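# Swing the folded wire-holder arm fully outward

## Task

On the harness board, find the wire holder mounted on a swing arm that is currently folded inward over the board, and rotate that arm outward until it reaches its end stop. It only counts if the arm stays at its outermost position by itself after the robot has released it. Then open the hand and move it away.

## Robot and tools

ROBOT. A single arm with a right-hand, five-finger hand. Everything is steered through one reference spot, the hand point. It sits 0.05 m in front of the palm, where the index pad meets the thumb tip in a pinch. Its own axes: +z runs along the straightened fingers (fingertips reach 0.06 to 0.07 m beyond it), +y points out of the palm, and +x runs across the palm from the thumb toward the little finger. Sideways the hand reaches 0.08 m from the point on the little-finger side. On the thumb side it reaches 0.02 m with the thumb turned in front of the palm, and up to 0.09 m otherwise. A rigid bracket on the little-finger side of the wrist sticks out 0.03 m past the point along +y and 0.11 m across the palm, and it can snag things.

SCENE FRAME. Results report the hand point in a table frame. The origin is on the tabletop under the arm base, +z is up, and +y is to the left when facing along +x. Positions are in metres, orientation is a quaternion (w,x,y,z), and velocities are in m/s and rad/s. The reported position can be a little off, more so at long reach.

ROW FORMAT. Each command row has 14 numbers, all in [-1, 1], in this order: dx, dy, dz, rx, ry, rz, little, ring, middle, index, thumb_bend, thumb_turn, force_limit, speed. The first six are an offset, not a pose. They are measured in the hand point's own axes, relative to where the hand point was when the action started. For a call's first action, that is the last pose a result reported. A value of 1.0 equals 0.6 m or 180 degrees, and rx, ry, rz together form one rotation vector. The six finger numbers are absolute targets: -1 is open or straight and +1 is fully closed. For thumb_turn, -1 is beside the palm and +1 is opposite the fingers. A pinch is roughly index +0.22, thumb_bend +0.75, thumb_turn +0.57. force_limit maps linearly from about 0 N at -1 to 10 N at +1 of fingertip force (15 N for the two thumb motors), and it only stops closing motion. speed maps from nearly zero at -1 to full at +1. At full speed a finger crosses its whole range in 0.6 s, and closing slowly (-0.9 or below) gives a gentle grip.

TOOLS.
execute_actions(actions): a list of actions. Each action is a table of up to 15 rows, one row per 1/30 s step. A short table repeats its last row until 15 steps have passed. Every row's offset counts from the action's starting pose, not from the previous row. An empty list only returns state and images.
move(target, speed, stop_force, blocking): target is one 14-number row, offset from the pose in the latest result that showed one. The hand point travels a straight line to it. speed is a top speed in m/s (0.002 to 0.5, default 0.25), and turning is capped at twice that value in rad/s. A path lasts 0.5 to 10 s. The path does not slow for obstacles, and the arm is stiff, so aiming even slightly past a firm contact can cause a fault. stop_force (9 to 40 N) ends the path when the wrist sensor reads that much added resistance along the travel line. After that the hand backs off two steps and holds. Use it with a very slow speed when you deliberately aim beyond a contact, and do not rely on it for moves that rotate the hand. Leave it out when pulling away from something you press on. blocking=false returns after 0.5 s while the arm keeps moving. It cannot be combined with stop_force, and other motion commands are refused until a result shows the move has ended.
wait(seconds): 0 to 10 s with the last command held. It returns early if a running move ends.
stop(): brakes a running move. Braking needs room.
zoom_image(camera, region): a closer view of cam_high, cam_low or cam_wrist. region is [x0,y0,x1,y1] in image pixels of the 504x504 images, at most 504 px per side.
show_instructions(): shows the reference image pages.
finished_scene(scene): ends the current scene by its number. It cannot be undone.

MOTION LIMITS. At each step the commanded pose is clipped to 100 mm and 16 degrees from the measured pose. Large targets therefore take several actions, and the arm only continues up to the last clipped pose. Motion lags commands by about 0.17 s. If position and orientation conflict, position wins. The elbow cannot fully straighten.

RESULT LINES. Each result gives the hand pose and velocities and a "Hand target" line, which is where the controller is now heading. hand_measured, hand_stopped_by (moving, target, force, stalled, fault) and hand_load_n list six values each, in motor order. hand_load_n is positive when something pushes a finger open, and loads near 0 mean a lost grip. "Wrist force" and "Wrist torque" are in the hand point's axes. They have an offset of a few N, noise up to about 2.4 N, and saturate near 50 N. "no reading" at the start is normal. A move adds a "move:" line with its ending: done, off_target, moving, held (a check blocked the final step), fault, or contact (stop_force triggered). It also lists limits: paced means the command was clipped, and held means some steps were blocked, after which motion may surge. It also gives the distance to the target. "pose unreachable" means the clearance check altered the command. MOTOR HOT appears from 70 °C, and at 85 °C the brakes lock until the motors cool.

FINGERS. A motor moves only when its target changes by at least 0.01. It locks on reaching its target or force_limit. To grip harder, raise force_limit and send a target further closed. To loosen, send a target more open than hand_measured.

AVOID. A joint torque over its limit (138 N m for pan, lift and elbow; 25.7 N m for each wrist joint) or an outside force of 150 N causes a 10 s stop. Avoid fast impacts, hard shoves, dropping or flinging things, and leaving the swing arm held only by the hand. Release it at its end stop, confirm it stays there, then withdraw.

Each tool is called after "Request:" by a JSON object that holds its "name" and its "arguments", one argument or row to a line.

Reference images:

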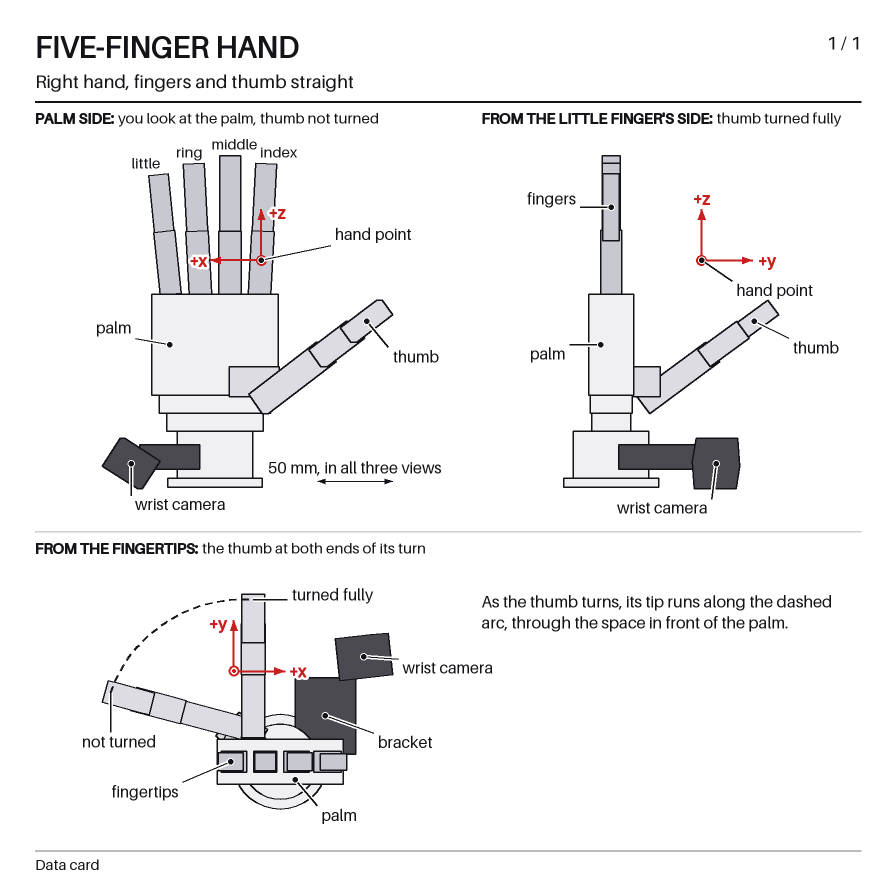

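## Session

I'll start by looking at the current state of the scene.

Request:
{"name": "execute_actions", "arguments": {
  "actions": []
}}

Scene clock: 0.00 s.
end_effector_position=(+0.7587, -0.2431, +0.1960) hand_measured=(-1.000, -1.000, -1.000, -1.000, -1.000, -1.000) hand_load_n=(+0.0, +0.0, +0.0, +0.0, +0.0, +0.0) hand_stopped_by=(target, target, target, target, target, target) hand_force_limit=0.00 hand_speed=-0.80 end_effector_quat_wxyz=(-0.382, +0.694, -0.352, +0.499) end_effector_velocity=(+0.000, -0.000, -0.000) end_effector_angular_velocity=(-0.001, +0.001, -0.001)
Joint positions: [-0.582 -1.278  1.413  0.08   1.081 -4.283]
Joint velocities: [ 0.     0.    -0.     0.     0.002 -0.   ]
Motor temperatures (°C, as the motors report them): [24 23 23 29 28 31]
Wrist force (N, on the end effector, along its own x y z axes, offset not removed): no reading
Wrist torque (N m, same axes, about the end effector's origin, offset not removed): no reading
Hand target: +0.759, -0.243, +0.196; -0.382, +0.694, -0.352, +0.499

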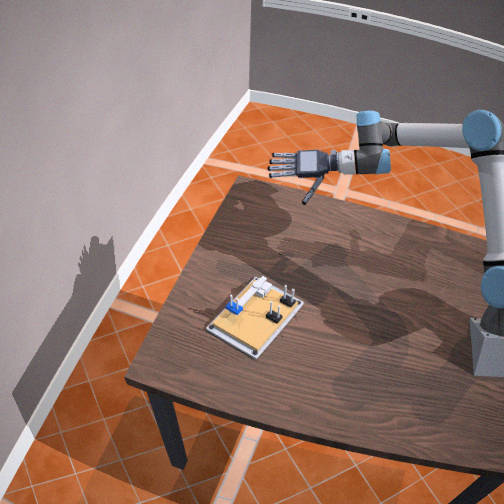

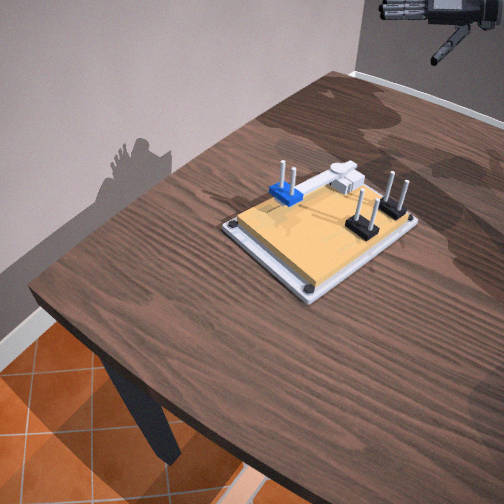

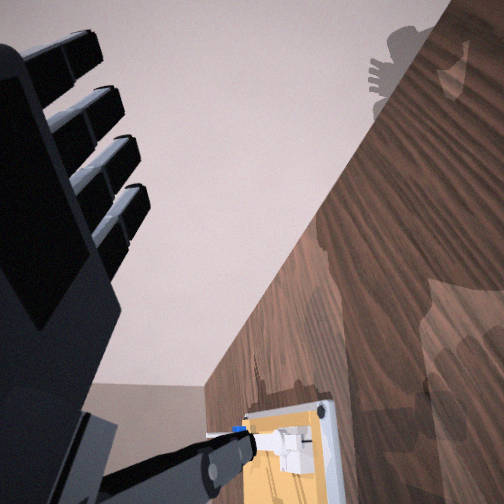

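Request:
{"name": "zoom_image", "arguments": {
  "camera": "cam_low",
  "region": [200, 130, 440, 320]
}}

Request:
{"name": "zoom_image", "arguments": {
  "camera": "cam_high",
  "region": [190, 260, 320, 370]
}}

Request:
{"name": "zoom_image", "arguments": {
  "camera": "cam_wrist",
  "region": [180, 380, 380, 504]
}}

Region (200, 130, 440, 320) of cam_low's 504x504 image, scaled by 2.100, with more detail than that image has; it fills the top 399 rows of this view, and the rest is white.

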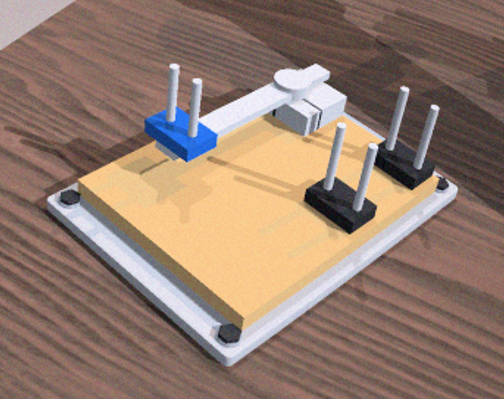

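Region (190, 260, 320, 370) of cam_high's 504x504 image, scaled by 3.877, with more detail than that image has; it fills the top 426 rows of this view, and the rest is white.

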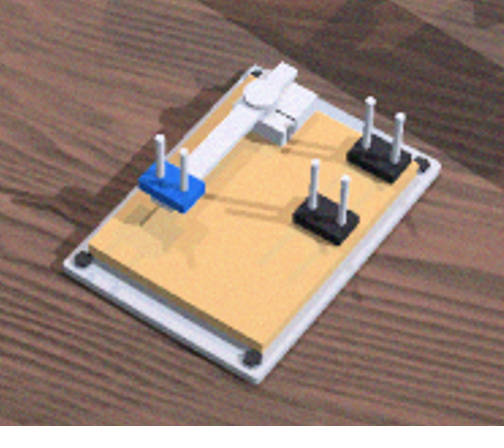

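Region (180, 380, 380, 504) of cam_wrist's 504x504 image, scaled by 2.520, with more detail than that image has; it fills the top 312 rows of this view, and the rest is white.

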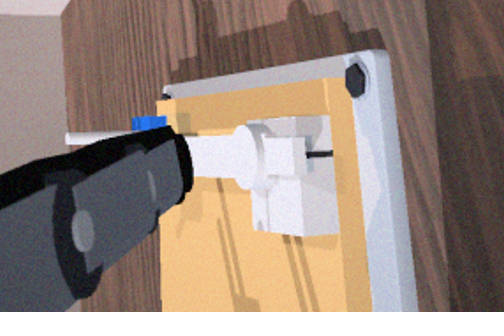

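Request:
{"name": "zoom_image", "arguments": {
  "camera": "cam_low",
  "region": [260, 150, 380, 220]
}}

Request:
{"name": "zoom_image", "arguments": {
  "camera": "cam_high",
  "region": [220, 270, 280, 320]
}}

Region (260, 150, 380, 220) of cam_low's 504x504 image, scaled by 4.200, with more detail than that image has; it fills the top 294 rows of this view, and the rest is white.

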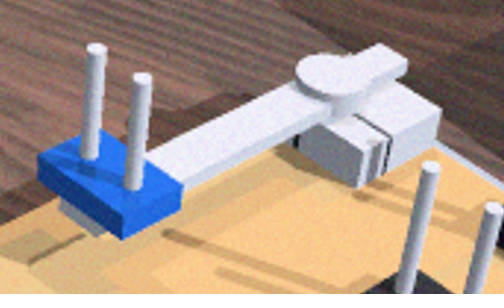

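Region (220, 270, 280, 320) of cam_high's 504x504 image, scaled by 8.400, with more detail than that image has.

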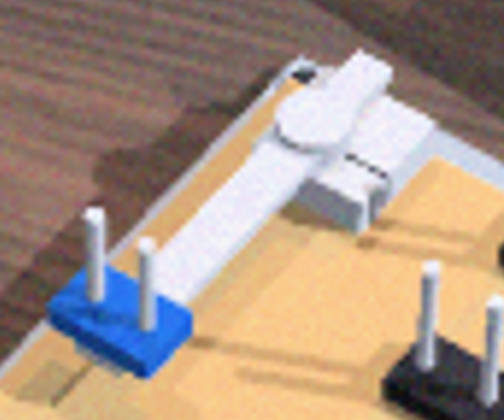

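Request:
{"name": "move", "arguments": {
  "target": [-0.7068, -0.2623, 0.0388, -0.2592, 0.0663, 0.2140, -1, -1, -1, -1, -1, -1, 0, -0.8],
  "speed": 0.4
}}

Scene clock: 22.77 s.
end_effector_position=(+0.6906, +0.2022, +0.1509) hand_measured=(-1.000, -1.000, -1.000, -1.000, -1.000, -1.000) hand_load_n=(+0.0, +0.0, +0.0, +0.0, +0.0, +0.0) hand_stopped_by=(target, target, target, target, target, target) hand_force_limit=0.00 hand_speed=-0.80 end_effector_quat_wxyz=(+0.184, -0.582, +0.755, -0.239) end_effector_velocity=(+0.000, +0.001, +0.000) end_effector_angular_velocity=(+0.001, +0.016, -0.003)
Joint positions: [ 0.224 -0.554  0.823  0.703  2.401 -2.964]
Joint velocities: [ 0.001  0.019 -0.035  0.04   0.002  0.019]
Motor temperatures (°C, as the motors report them): [24 23 23 29 28 31]
Wrist force (N, on the end effector, along its own x y z axes, offset not removed): [1.0 0.6 1.3]
Wrist torque (N m, same axes, about the end effector's origin, offset not removed): [-0.03 -0.16 -0.08]
Hand target: +0.691, +0.202, +0.151; +0.184, -0.582, +0.756, -0.238
Off the commanded pose: 0.000 m, 0 deg.
move: done
camera_calibration (this result's frames):
cam_wrist: T_world_to_cam=[[-0.757038, 0.310401, -0.574929, 0.550469], [-0.0164129, 0.870632, 0.491661, -0.237221], [0.653164, 0.381643, -0.654007, -0.296721], [0, 0, 0, 1]] pos_world=[0.60664, 0.148907, 0.239055]

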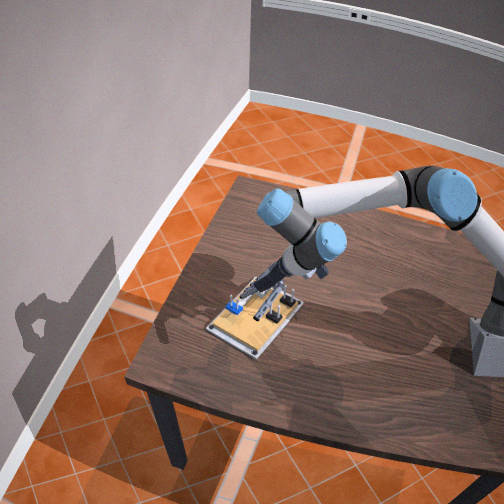

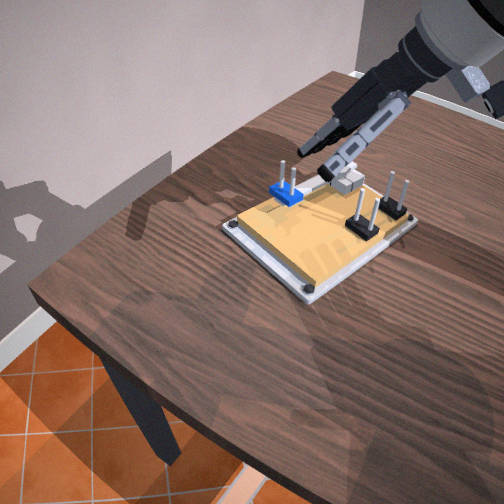

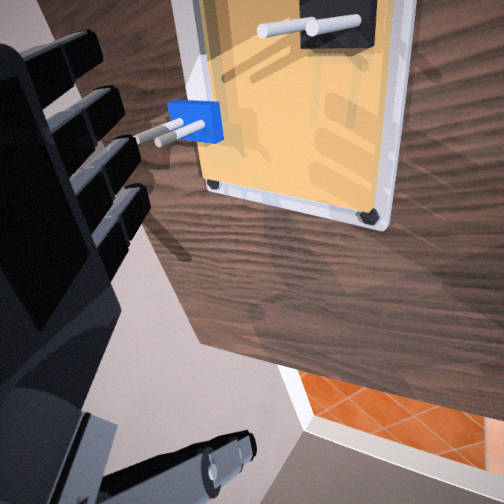

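Request:
{"name": "zoom_image", "arguments": {
  "camera": "cam_wrist",
  "region": [90, 0, 330, 240]
}}

Request:
{"name": "zoom_image", "arguments": {
  "camera": "cam_low",
  "region": [240, 90, 430, 250]
}}

Region (90, 0, 330, 240) of cam_wrist's 504x504 image, scaled by 2.100, with more detail than that image has.

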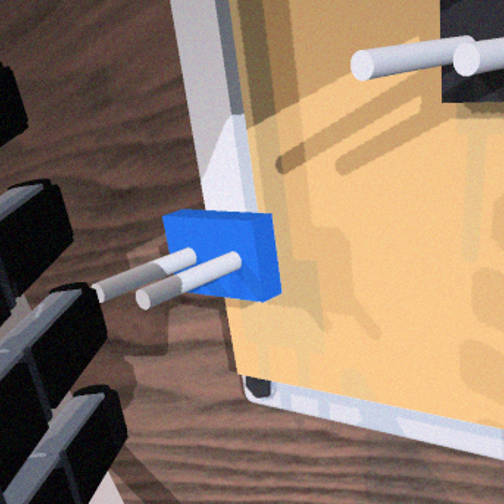

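Region (240, 90, 430, 250) of cam_low's 504x504 image, scaled by 2.653, with more detail than that image has; it fills the top 424 rows of this view, and the rest is white.

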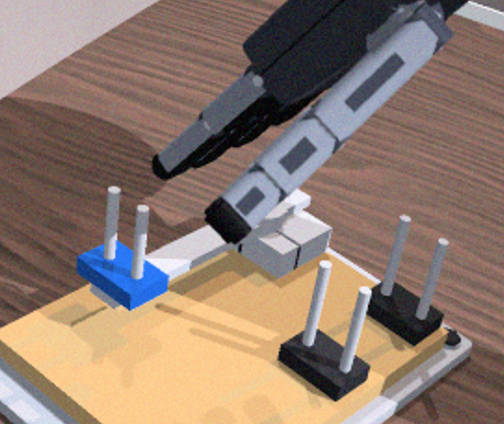

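Request:
{"name": "move", "arguments": {
  "target": [0.01375, 0.0936, 0.1226, 0, 0, -0.0667, -1, -1, -1, -1, -1, -1, 0, -0.8],
  "speed": 0.12,
  "stop_force": 10
}}

Scene clock: 30.47 s.
end_effector_position=(+0.6851, +0.1954, +0.0587) hand_measured=(-1.000, -1.000, -1.000, -1.000, -1.000, -1.000) hand_load_n=(+0.0, +0.0, +0.0, +0.0, +0.0, +0.0) hand_stopped_by=(target, target, target, target, target, target) hand_force_limit=0.00 hand_speed=-0.80 end_effector_quat_wxyz=(-0.158, +0.657, -0.691, +0.256) end_effector_velocity=(+0.000, +0.000, -0.002) end_effector_angular_velocity=(-0.002, -0.003, +0.006)
Joint positions: [ 0.155 -0.529  0.97   0.473  2.361 -3.253]
Joint velocities: [-0.002 -0.001  0.007 -0.012 -0.004 -0.011]
Motor temperatures (°C, as the motors report them): [24 23 23 29 28 31]
Wrist force (N, on the end effector, along its own x y z axes, offset not removed): [1.0 -2.0 0.1]
Wrist torque (N m, same axes, about the end effector's origin, offset not removed): [-0.36 -0.11 -0.12]
Hand target: +0.685, +0.195, +0.058; -0.158, +0.658, -0.690, +0.256
Off the commanded pose: 0.000 m, 0 deg.
move: done
camera_calibration (this result's frames):
cam_wrist: T_world_to_cam=[[-0.810831, 0.109014, -0.575038, 0.571552], [-0.155162, 0.907308, 0.39079, -0.0922656], [0.564338, 0.406089, -0.718759, -0.290961], [0, 0, 0, 1]] pos_world=[0.613317, 0.139562, 0.15559]

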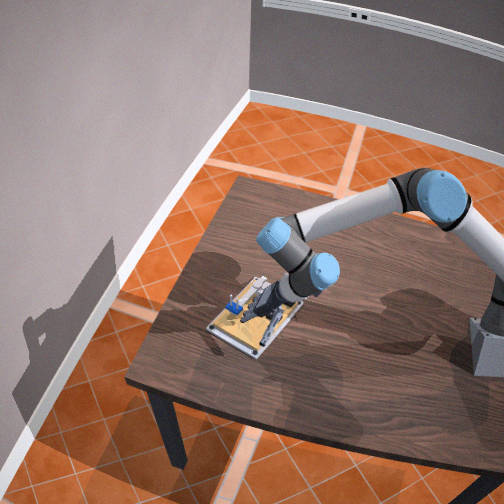

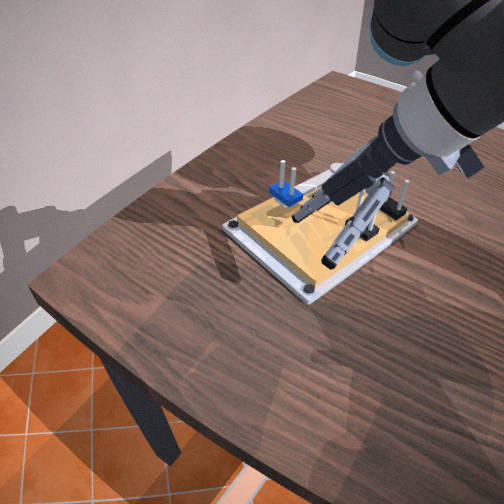

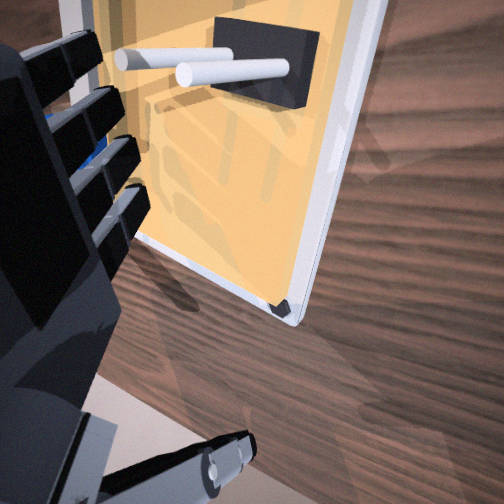

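Request:
{"name": "zoom_image", "arguments": {
  "camera": "cam_low",
  "region": [250, 150, 390, 260]
}}

Request:
{"name": "zoom_image", "arguments": {
  "camera": "cam_high",
  "region": [210, 270, 310, 350]
}}

Request:
{"name": "zoom_image", "arguments": {
  "camera": "cam_wrist",
  "region": [0, 0, 240, 260]
}}

Region (250, 150, 390, 260) of cam_low's 504x504 image, scaled by 3.600, with more detail than that image has; it fills the top 396 rows of this view, and the rest is white.

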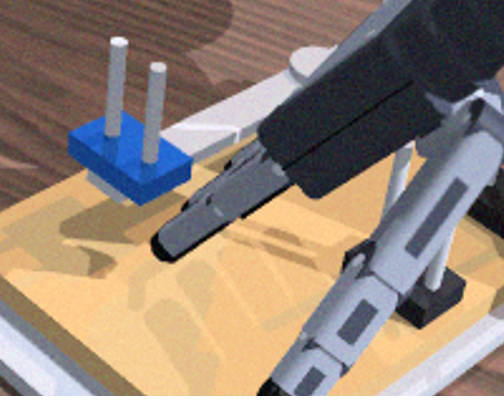

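Region (210, 270, 310, 350) of cam_high's 504x504 image, scaled by 5.040, with more detail than that image has; it fills the top 403 rows of this view, and the rest is white.

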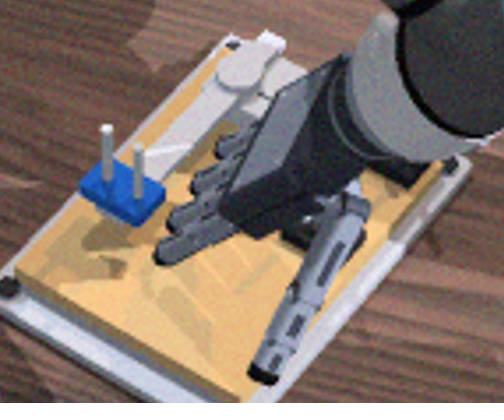

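Region (0, 0, 240, 260) of cam_wrist's 504x504 image, scaled by 1.938, with more detail than that image has; it fills the left 465 columns of this view, and the rest is white.

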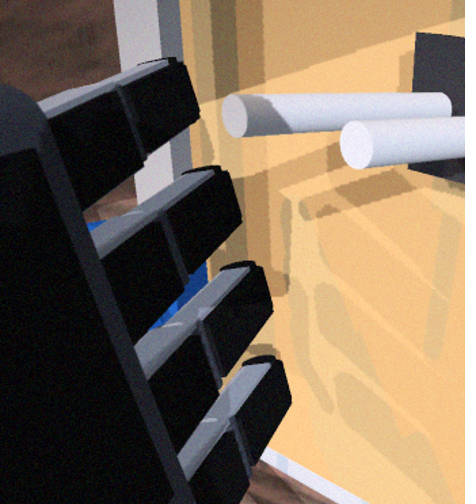

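Request:
{"name": "move", "arguments": {
  "target": [-0.03065, -0.11342, 0.05598, 0, 0, 0.1572, -1, -1, -1, -1, -1, -1, 0, -0.8],
  "speed": 0.1,
  "stop_force": 15
}}

Scene clock: 40.17 s.
end_effector_position=(+0.7612, +0.2082, +0.0673) hand_measured=(-1.000, -1.000, -1.000, -1.000, -1.000, -1.000) hand_load_n=(+0.0, +0.0, -1.5, +0.0, +0.0, +0.0) hand_stopped_by=(target, target, target, target, target, target) hand_force_limit=0.00 hand_speed=-0.80 end_effector_quat_wxyz=(+0.216, -0.469, +0.830, -0.210) end_effector_velocity=(+0.003, +0.001, +0.001) end_effector_angular_velocity=(+0.010, -0.001, -0.012)
Joint positions: [ 0.119 -0.411  0.695  0.601  2.338 -2.801]
Joint velocities: [-0.001  0.008 -0.016  0.011 -0.002  0.016]
Motor temperatures (°C, as the motors report them): [24 23 23 29 28 31]
Wrist force (N, on the end effector, along its own x y z axes, offset not removed): [1.6 0.7 -0.2]
Wrist torque (N m, same axes, about the end effector's origin, offset not removed): [-0.21 -0.18 -0.10]
Hand target: +0.762, +0.208, +0.067; +0.216, -0.469, +0.830, -0.210
Off the commanded pose: 0.000 m, 0 deg.
move: done
camera_calibration (this result's frames):
cam_wrist: T_world_to_cam=[[-0.632526, 0.560445, -0.534613, 0.404404], [0.151363, 0.766369, 0.624314, -0.315165], [0.759605, 0.313974, -0.569579, -0.472461], [0, 0, 0, 1]] pos_world=[0.662384, 0.163227, 0.143857]

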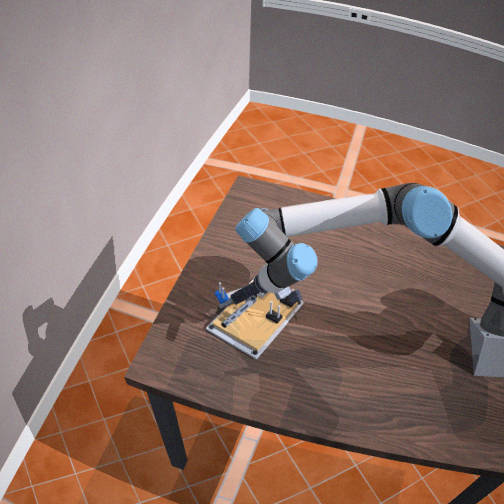

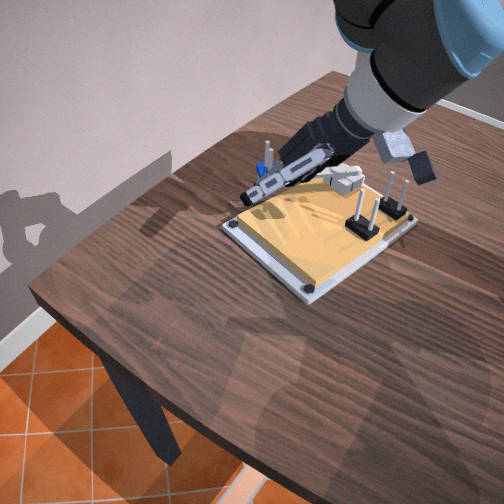

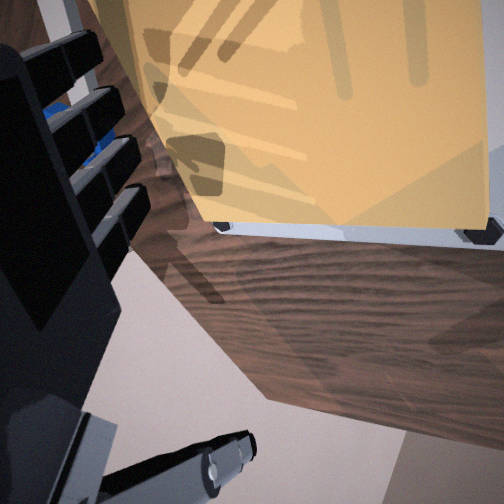

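Request:
{"name": "zoom_image", "arguments": {
  "camera": "cam_high",
  "region": [195, 265, 305, 345]
}}

Request:
{"name": "zoom_image", "arguments": {
  "camera": "cam_wrist",
  "region": [0, 0, 200, 240]
}}

Region (195, 265, 305, 345) of cam_high's 504x504 image, scaled by 4.582, with more detail than that image has; it fills the top 367 rows of this view, and the rest is white.

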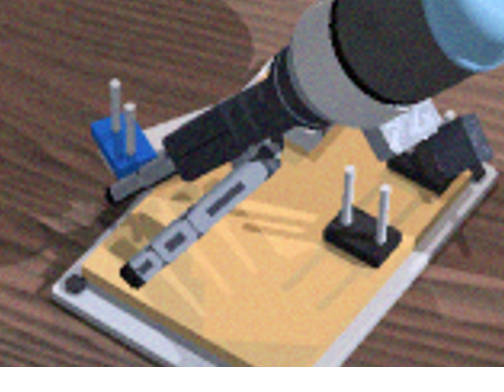

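Region (0, 0, 200, 240) of cam_wrist's 504x504 image, scaled by 2.100, with more detail than that image has.

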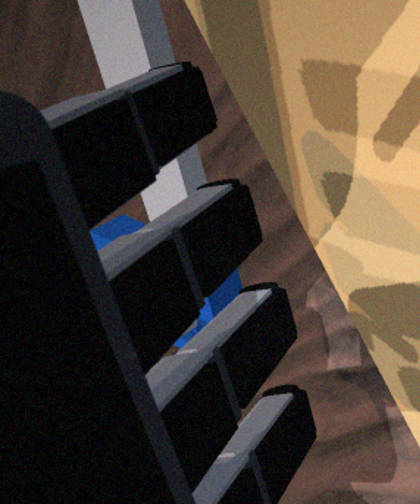

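Request:
{"name": "move", "arguments": {
  "target": [-0.0285, -0.10553, 0.05622, 0.04247, -0.02774, 0.1868, -1, -1, -1, -1, -1, -1, 0, -0.8],
  "speed": 0.3,
  "stop_force": 15
}}

Scene clock: 46.10 s.
end_effector_position=(+0.8313, +0.1884, +0.0773) hand_measured=(-1.000, -1.000, -1.000, -1.000, -1.000, -1.000) hand_load_n=(+0.0, -1.5, +0.0, +0.0, +0.0, +0.0) hand_stopped_by=(target, target, target, target, target, target) hand_force_limit=0.00 hand_speed=-0.80 end_effector_quat_wxyz=(+0.333, -0.204, +0.904, -0.173) end_effector_velocity=(+0.002, -0.001, -0.000) end_effector_angular_velocity=(+0.008, -0.008, -0.013)
Joint positions: [ 0.063 -0.493  0.852  0.278  2.291 -2.412]
Joint velocities: [-0.001 -0.001  0.006 -0.013  0.001  0.01 ]
Motor temperatures (°C, as the motors report them): [24 23 23 29 28 31]
Wrist force (N, on the end effector, along its own x y z axes, offset not removed): [1.1 1.2 0.0]
Wrist torque (N m, same axes, about the end effector's origin, offset not removed): [-0.19 -0.01 -0.08]
Hand target: +0.832, +0.188, +0.077; +0.333, -0.203, +0.904, -0.172
Off the commanded pose: 0.000 m, 0 deg.
move: done
camera_calibration (this result's frames):
cam_wrist: T_world_to_cam=[[-0.175577, 0.903249, -0.391553, 0.00971487], [0.242939, 0.425184, 0.871894, -0.347839], [0.95402, 0.0579609, -0.294086, -0.648401], [0, 0, 0, 1]] pos_world=[0.704797, 0.176702, 0.116396]

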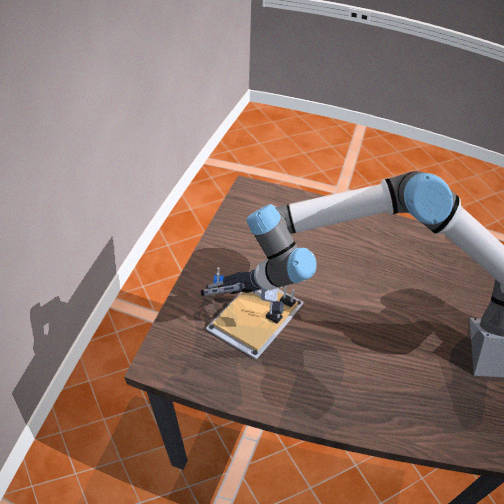

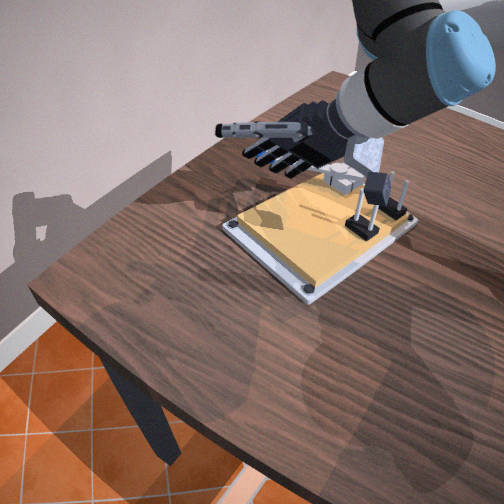

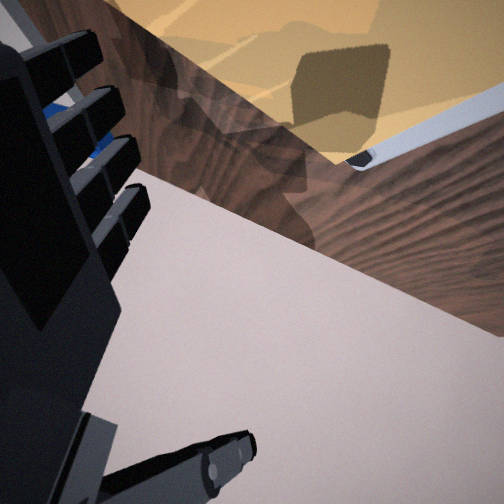

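Request:
{"name": "zoom_image", "arguments": {
  "camera": "cam_high",
  "region": [190, 250, 310, 340]
}}

Request:
{"name": "zoom_image", "arguments": {
  "camera": "cam_low",
  "region": [210, 100, 420, 250]
}}

Request:
{"name": "zoom_image", "arguments": {
  "camera": "cam_wrist",
  "region": [0, 0, 200, 240]
}}

Region (190, 250, 310, 340) of cam_high's 504x504 image, scaled by 4.200, with more detail than that image has; it fills the top 378 rows of this view, and the rest is white.

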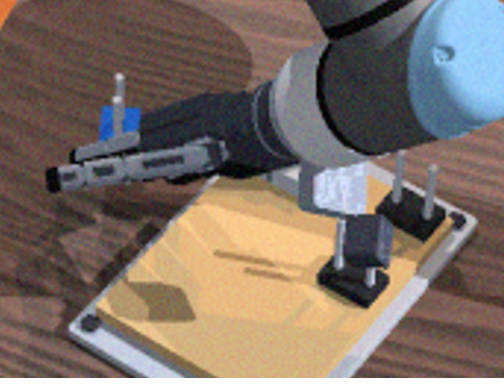

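Region (210, 100, 420, 250) of cam_low's 504x504 image, scaled by 2.400, with more detail than that image has; it fills the top 360 rows of this view, and the rest is white.

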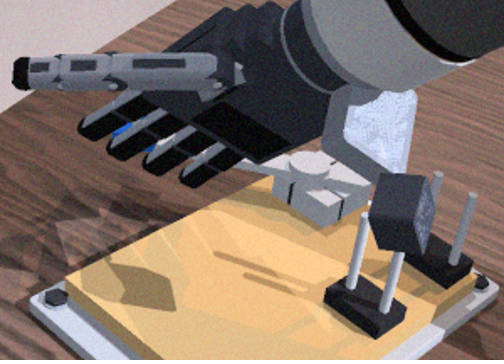

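Region (0, 0, 200, 240) of cam_wrist's 504x504 image, scaled by 2.100, with more detail than that image has.

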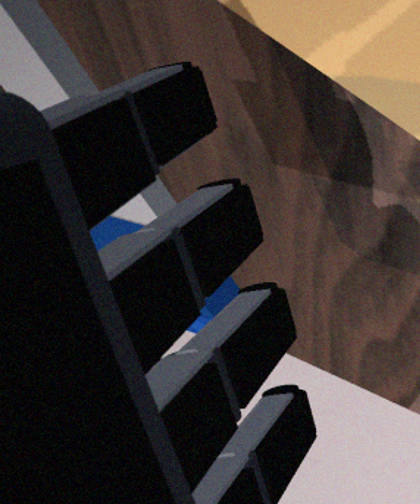

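Request:
{"name": "move", "arguments": {
  "target": [-0.02842, -0.1011, 0.03652, 0, 0, 0.15556, -1, -1, -1, -1, -1, -1, 0, -0.8],
  "speed": 0.28,
  "stop_force": 12
}}

Scene clock: 49.53 s.
end_effector_position=(+0.8730, +0.1409, +0.0978) hand_measured=(-1.000, -1.000, -1.000, -1.000, -1.000, -1.000) hand_load_n=(+0.0, -0.5, -1.0, +0.0, +0.0, +0.0) hand_stopped_by=(target, target, target, target, target, target) hand_force_limit=0.00 hand_speed=-0.80 end_effector_quat_wxyz=(+0.365, +0.020, +0.927, -0.087) end_effector_velocity=(+0.002, -0.001, +0.001) end_effector_angular_velocity=(+0.012, -0.001, -0.011)
Joint positions: [ 0.008 -0.511  0.826  0.295  2.245 -1.968]
Joint velocities: [-0.001  0.003 -0.007  0.007 -0.002  0.017]
Motor temperatures (°C, as the motors report them): [24 23 23 29 28 31]
Wrist force (N, on the end effector, along its own x y z axes, offset not removed): [-0.8 1.3 -0.4]
Wrist torque (N m, same axes, about the end effector's origin, offset not removed): [-0.11 0.19 -0.11]
Hand target: +0.873, +0.141, +0.098; +0.365, +0.021, +0.927, -0.087
Off the commanded pose: 0.000 m, 0 deg.
move: done
camera_calibration (this result's frames):
cam_wrist: T_world_to_cam=[[0.181154, 0.980456, -0.0767361, -0.285148], [0.243452, 0.030891, 0.969421, -0.310005], [0.952845, -0.194296, -0.233098, -0.648862], [0, 0, 0, 1]] pos_world=[0.745393, 0.16308, 0.127396]

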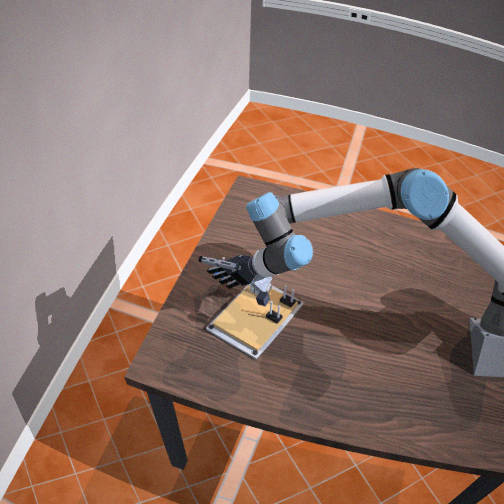

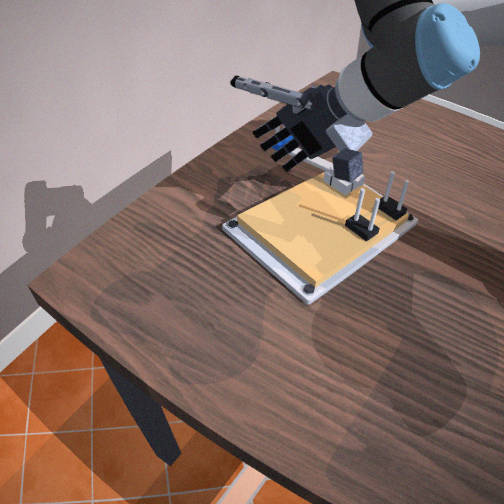

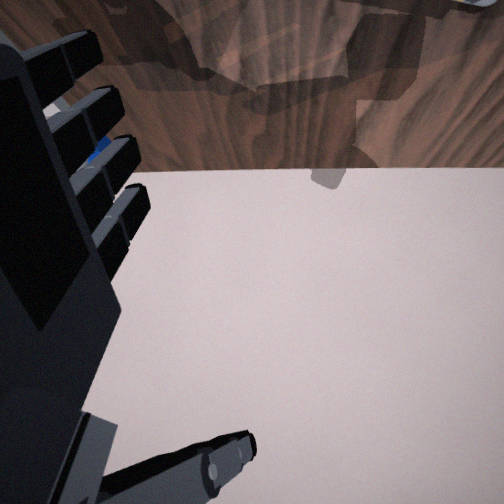

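Request:
{"name": "zoom_image", "arguments": {
  "camera": "cam_low",
  "region": [240, 100, 400, 220]
}}

Region (240, 100, 400, 220) of cam_low's 504x504 image, scaled by 3.150, with more detail than that image has; it fills the top 378 rows of this view, and the rest is white.

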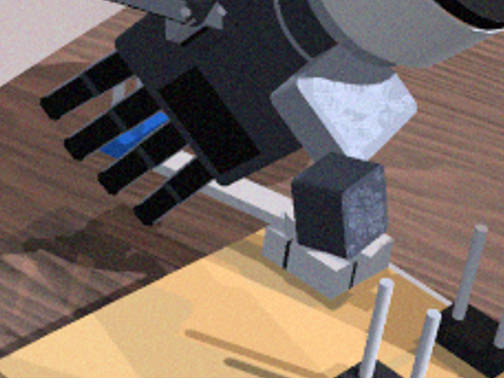

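Request:
{"name": "move", "arguments": {
  "target": [0.02023, -0.08078, -0.0029, 0, 0, 0, -1, -1, -1, -1, -1, -1, 0, -0.8],
  "speed": 0.035,
  "stop_force": 9
}}

Scene clock: 51.47 s.
end_effector_position=(+0.8664, +0.1194, +0.0978) hand_measured=(-1.000, -1.000, -0.998, -1.000, -1.000, -1.000) hand_load_n=(-2.0, +0.0, -8.0, +0.0, +0.0, +0.0) hand_stopped_by=(target, target, target, target, target, target) hand_force_limit=0.00 hand_speed=-0.80 end_effector_quat_wxyz=(+0.365, +0.021, +0.927, -0.087) end_effector_velocity=(+0.001, +0.004, +0.000) end_effector_angular_velocity=(+0.001, -0.001, +0.001)
Joint positions: [-0.017 -0.563  0.897  0.265  2.225 -1.984]
Joint velocities: [ 0.004  0.008 -0.011  0.005  0.002  0.003]
Motor temperatures (°C, as the motors report them): [24 23 23 29 28 31]
Wrist force (N, on the end effector, along its own x y z axes, offset not removed): [-5.2 11.5 -1.1]
Wrist torque (N m, same axes, about the end effector's origin, offset not removed): [-0.67 -0.18 -0.01]
Hand target: +0.867, +0.120, +0.098; +0.365, +0.021, +0.927, -0.087
Off the commanded pose: 0.028 m, 0 deg.
move: contact
camera_calibration (this result's frames):
cam_wrist: T_world_to_cam=[[0.182087, 0.98033, -0.0761432, -0.263734], [0.243979, 0.0299711, 0.969317, -0.308095], [0.952533, -0.195077, -0.233722, -0.646295], [0, 0, 0, 1]] pos_world=[0.738808, 0.141703, 0.127506]

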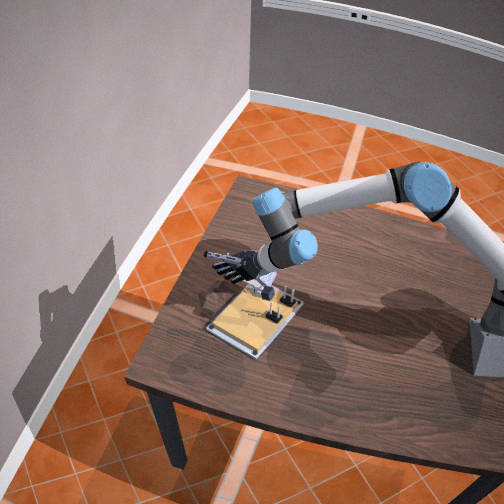

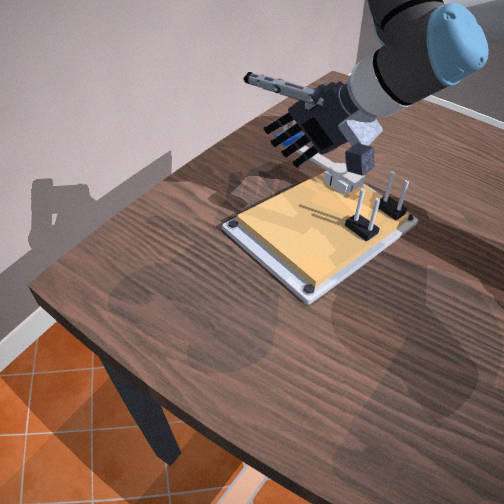

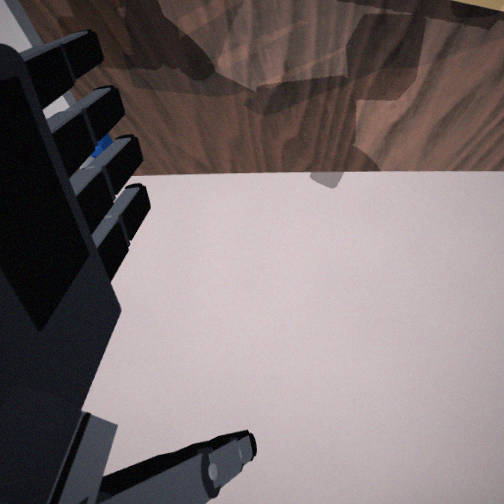

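Request:
{"name": "zoom_image", "arguments": {
  "camera": "cam_low",
  "region": [290, 130, 390, 210]
}}

Region (290, 130, 390, 210) of cam_low's 504x504 image, scaled by 5.040, with more detail than that image has; it fills the top 403 rows of this view, and the rest is white.

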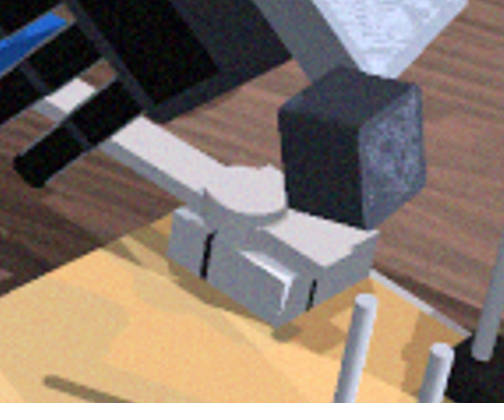

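Request:
{"name": "move", "arguments": {
  "target": [-0.0325, 0.06123, -0.25965, 0, 0, 0, -1, -1, -1, -1, -1, -1, 0, -0.8],
  "speed": 0.3
}}

Scene clock: 53.63 s.
end_effector_position=(+0.7799, +0.1835, +0.2174) hand_measured=(-1.000, -1.000, -1.000, -1.000, -1.000, -1.000) hand_load_n=(+0.0, +0.0, +0.0, +0.0, +0.0, +0.0) hand_stopped_by=(target, target, target, target, target, target) hand_force_limit=0.00 hand_speed=-0.80 end_effector_quat_wxyz=(+0.365, +0.020, +0.927, -0.087) end_effector_velocity=(-0.002, +0.001, +0.002) end_effector_angular_velocity=(+0.000, +0.001, -0.001)
Joint positions: [ 0.19  -0.69   1.005  0.399  2.39  -1.814]
Joint velocities: [ 0.003 -0.001  0.     0.005  0.003  0.004]
Motor temperatures (°C, as the motors report them): [24 23 23 29 28 31]
Wrist force (N, on the end effector, along its own x y z axes, offset not removed): [-0.3 0.0 0.0]
Wrist torque (N m, same axes, about the end effector's origin, offset not removed): [-0.02 0.14 -0.16]
Hand target: +0.780, +0.184, +0.218; +0.365, +0.021, +0.927, -0.087
Off the commanded pose: 0.000 m, 0 deg.
move: done
camera_calibration (this result's frames):
cam_wrist: T_world_to_cam=[[0.182043, 0.980312, -0.0764812, -0.301563], [0.243882, 0.0303359, 0.96933, -0.404868], [0.952566, -0.195112, -0.233558, -0.523523], [0, 0, 0, 1]] pos_world=[0.652328, 0.205762, 0.247114]

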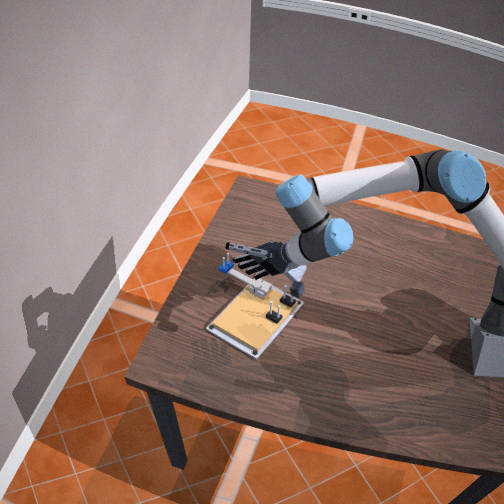

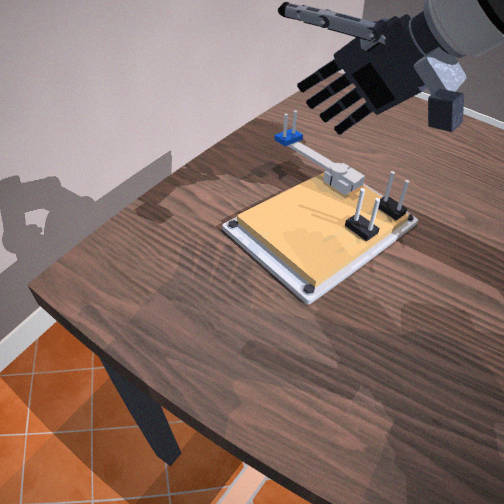

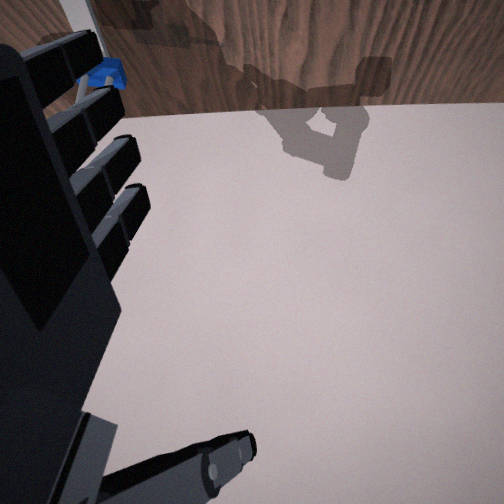

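Request:
{"name": "zoom_image", "arguments": {
  "camera": "cam_low",
  "region": [260, 100, 400, 210]
}}

Region (260, 100, 400, 210) of cam_low's 504x504 image, scaled by 3.600, with more detail than that image has; it fills the top 396 rows of this view, and the rest is white.

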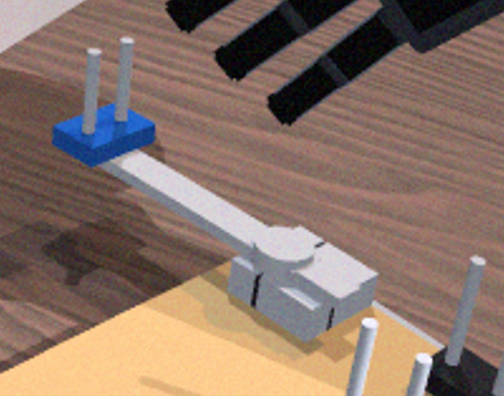

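Request:
{"name": "execute_actions", "arguments": {
  "actions": []
}}

Scene clock: 53.90 s.
end_effector_position=(+0.7798, +0.1836, +0.2176) hand_measured=(-1.000, -1.000, -1.000, -1.000, -1.000, -1.000) hand_load_n=(+0.0, +0.0, +0.0, +0.0, +0.0, +0.0) hand_stopped_by=(target, target, target, target, target, target) hand_force_limit=0.00 hand_speed=-0.80 end_effector_quat_wxyz=(+0.365, +0.021, +0.927, -0.087) end_effector_velocity=(-0.000, -0.001, +0.000) end_effector_angular_velocity=(-0.001, +0.000, -0.002)
Joint positions: [ 0.19  -0.69   1.005  0.4    2.39  -1.814]
Joint velocities: [ 0.    -0.    -0.     0.001  0.003  0.   ]
Motor temperatures (°C, as the motors report them): [24 23 23 29 28 31]
Wrist force (N, on the end effector, along its own x y z axes, offset not removed): [-0.1 -0.9 0.2]
Wrist torque (N m, same axes, about the end effector's origin, offset not removed): [-0.14 0.05 -0.22]
Hand target: +0.780, +0.184, +0.218; +0.365, +0.021, +0.927, -0.087
Off the commanded pose: 0.000 m, 0 deg.
camera_calibration (this result's frames):
cam_wrist: T_world_to_cam=[[0.182072, 0.980307, -0.0764777, -0.301632], [0.243981, 0.0303049, 0.969306, -0.405075], [0.952535, -0.195143, -0.233659, -0.52325], [0, 0, 0, 1]] pos_world=[0.652163, 0.205859, 0.247312]

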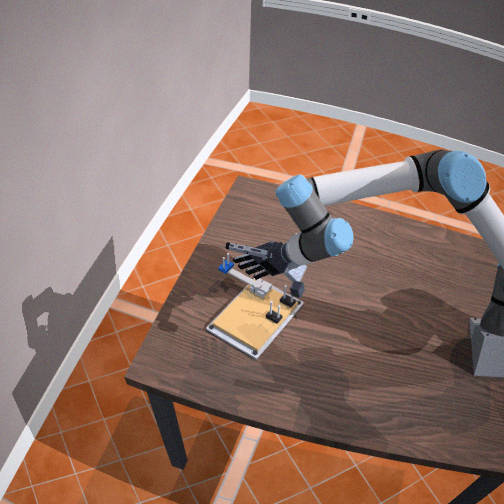

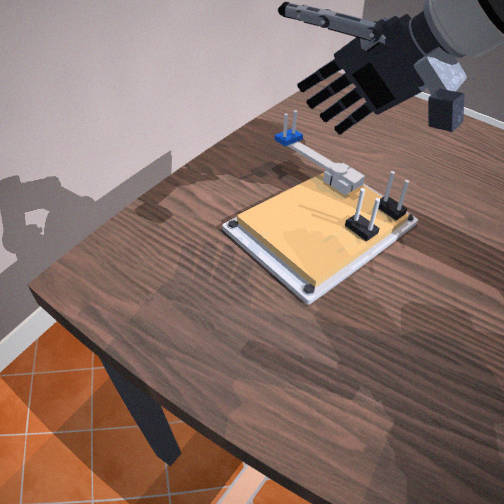

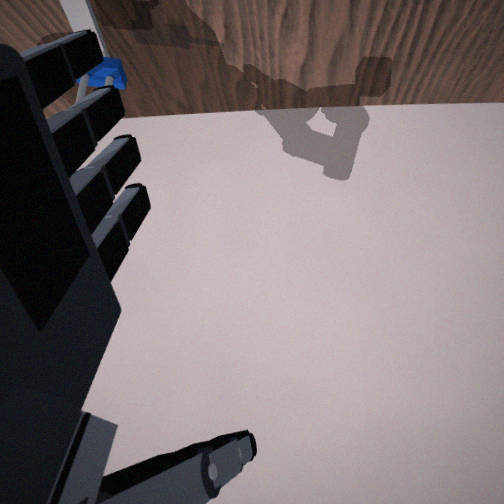

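The swing arm is against its end stop and stays there; the hand is clear.

Request:
{"name": "finished_scene", "arguments": {
  "scene": 1
}}

The scene is finished: the task was done.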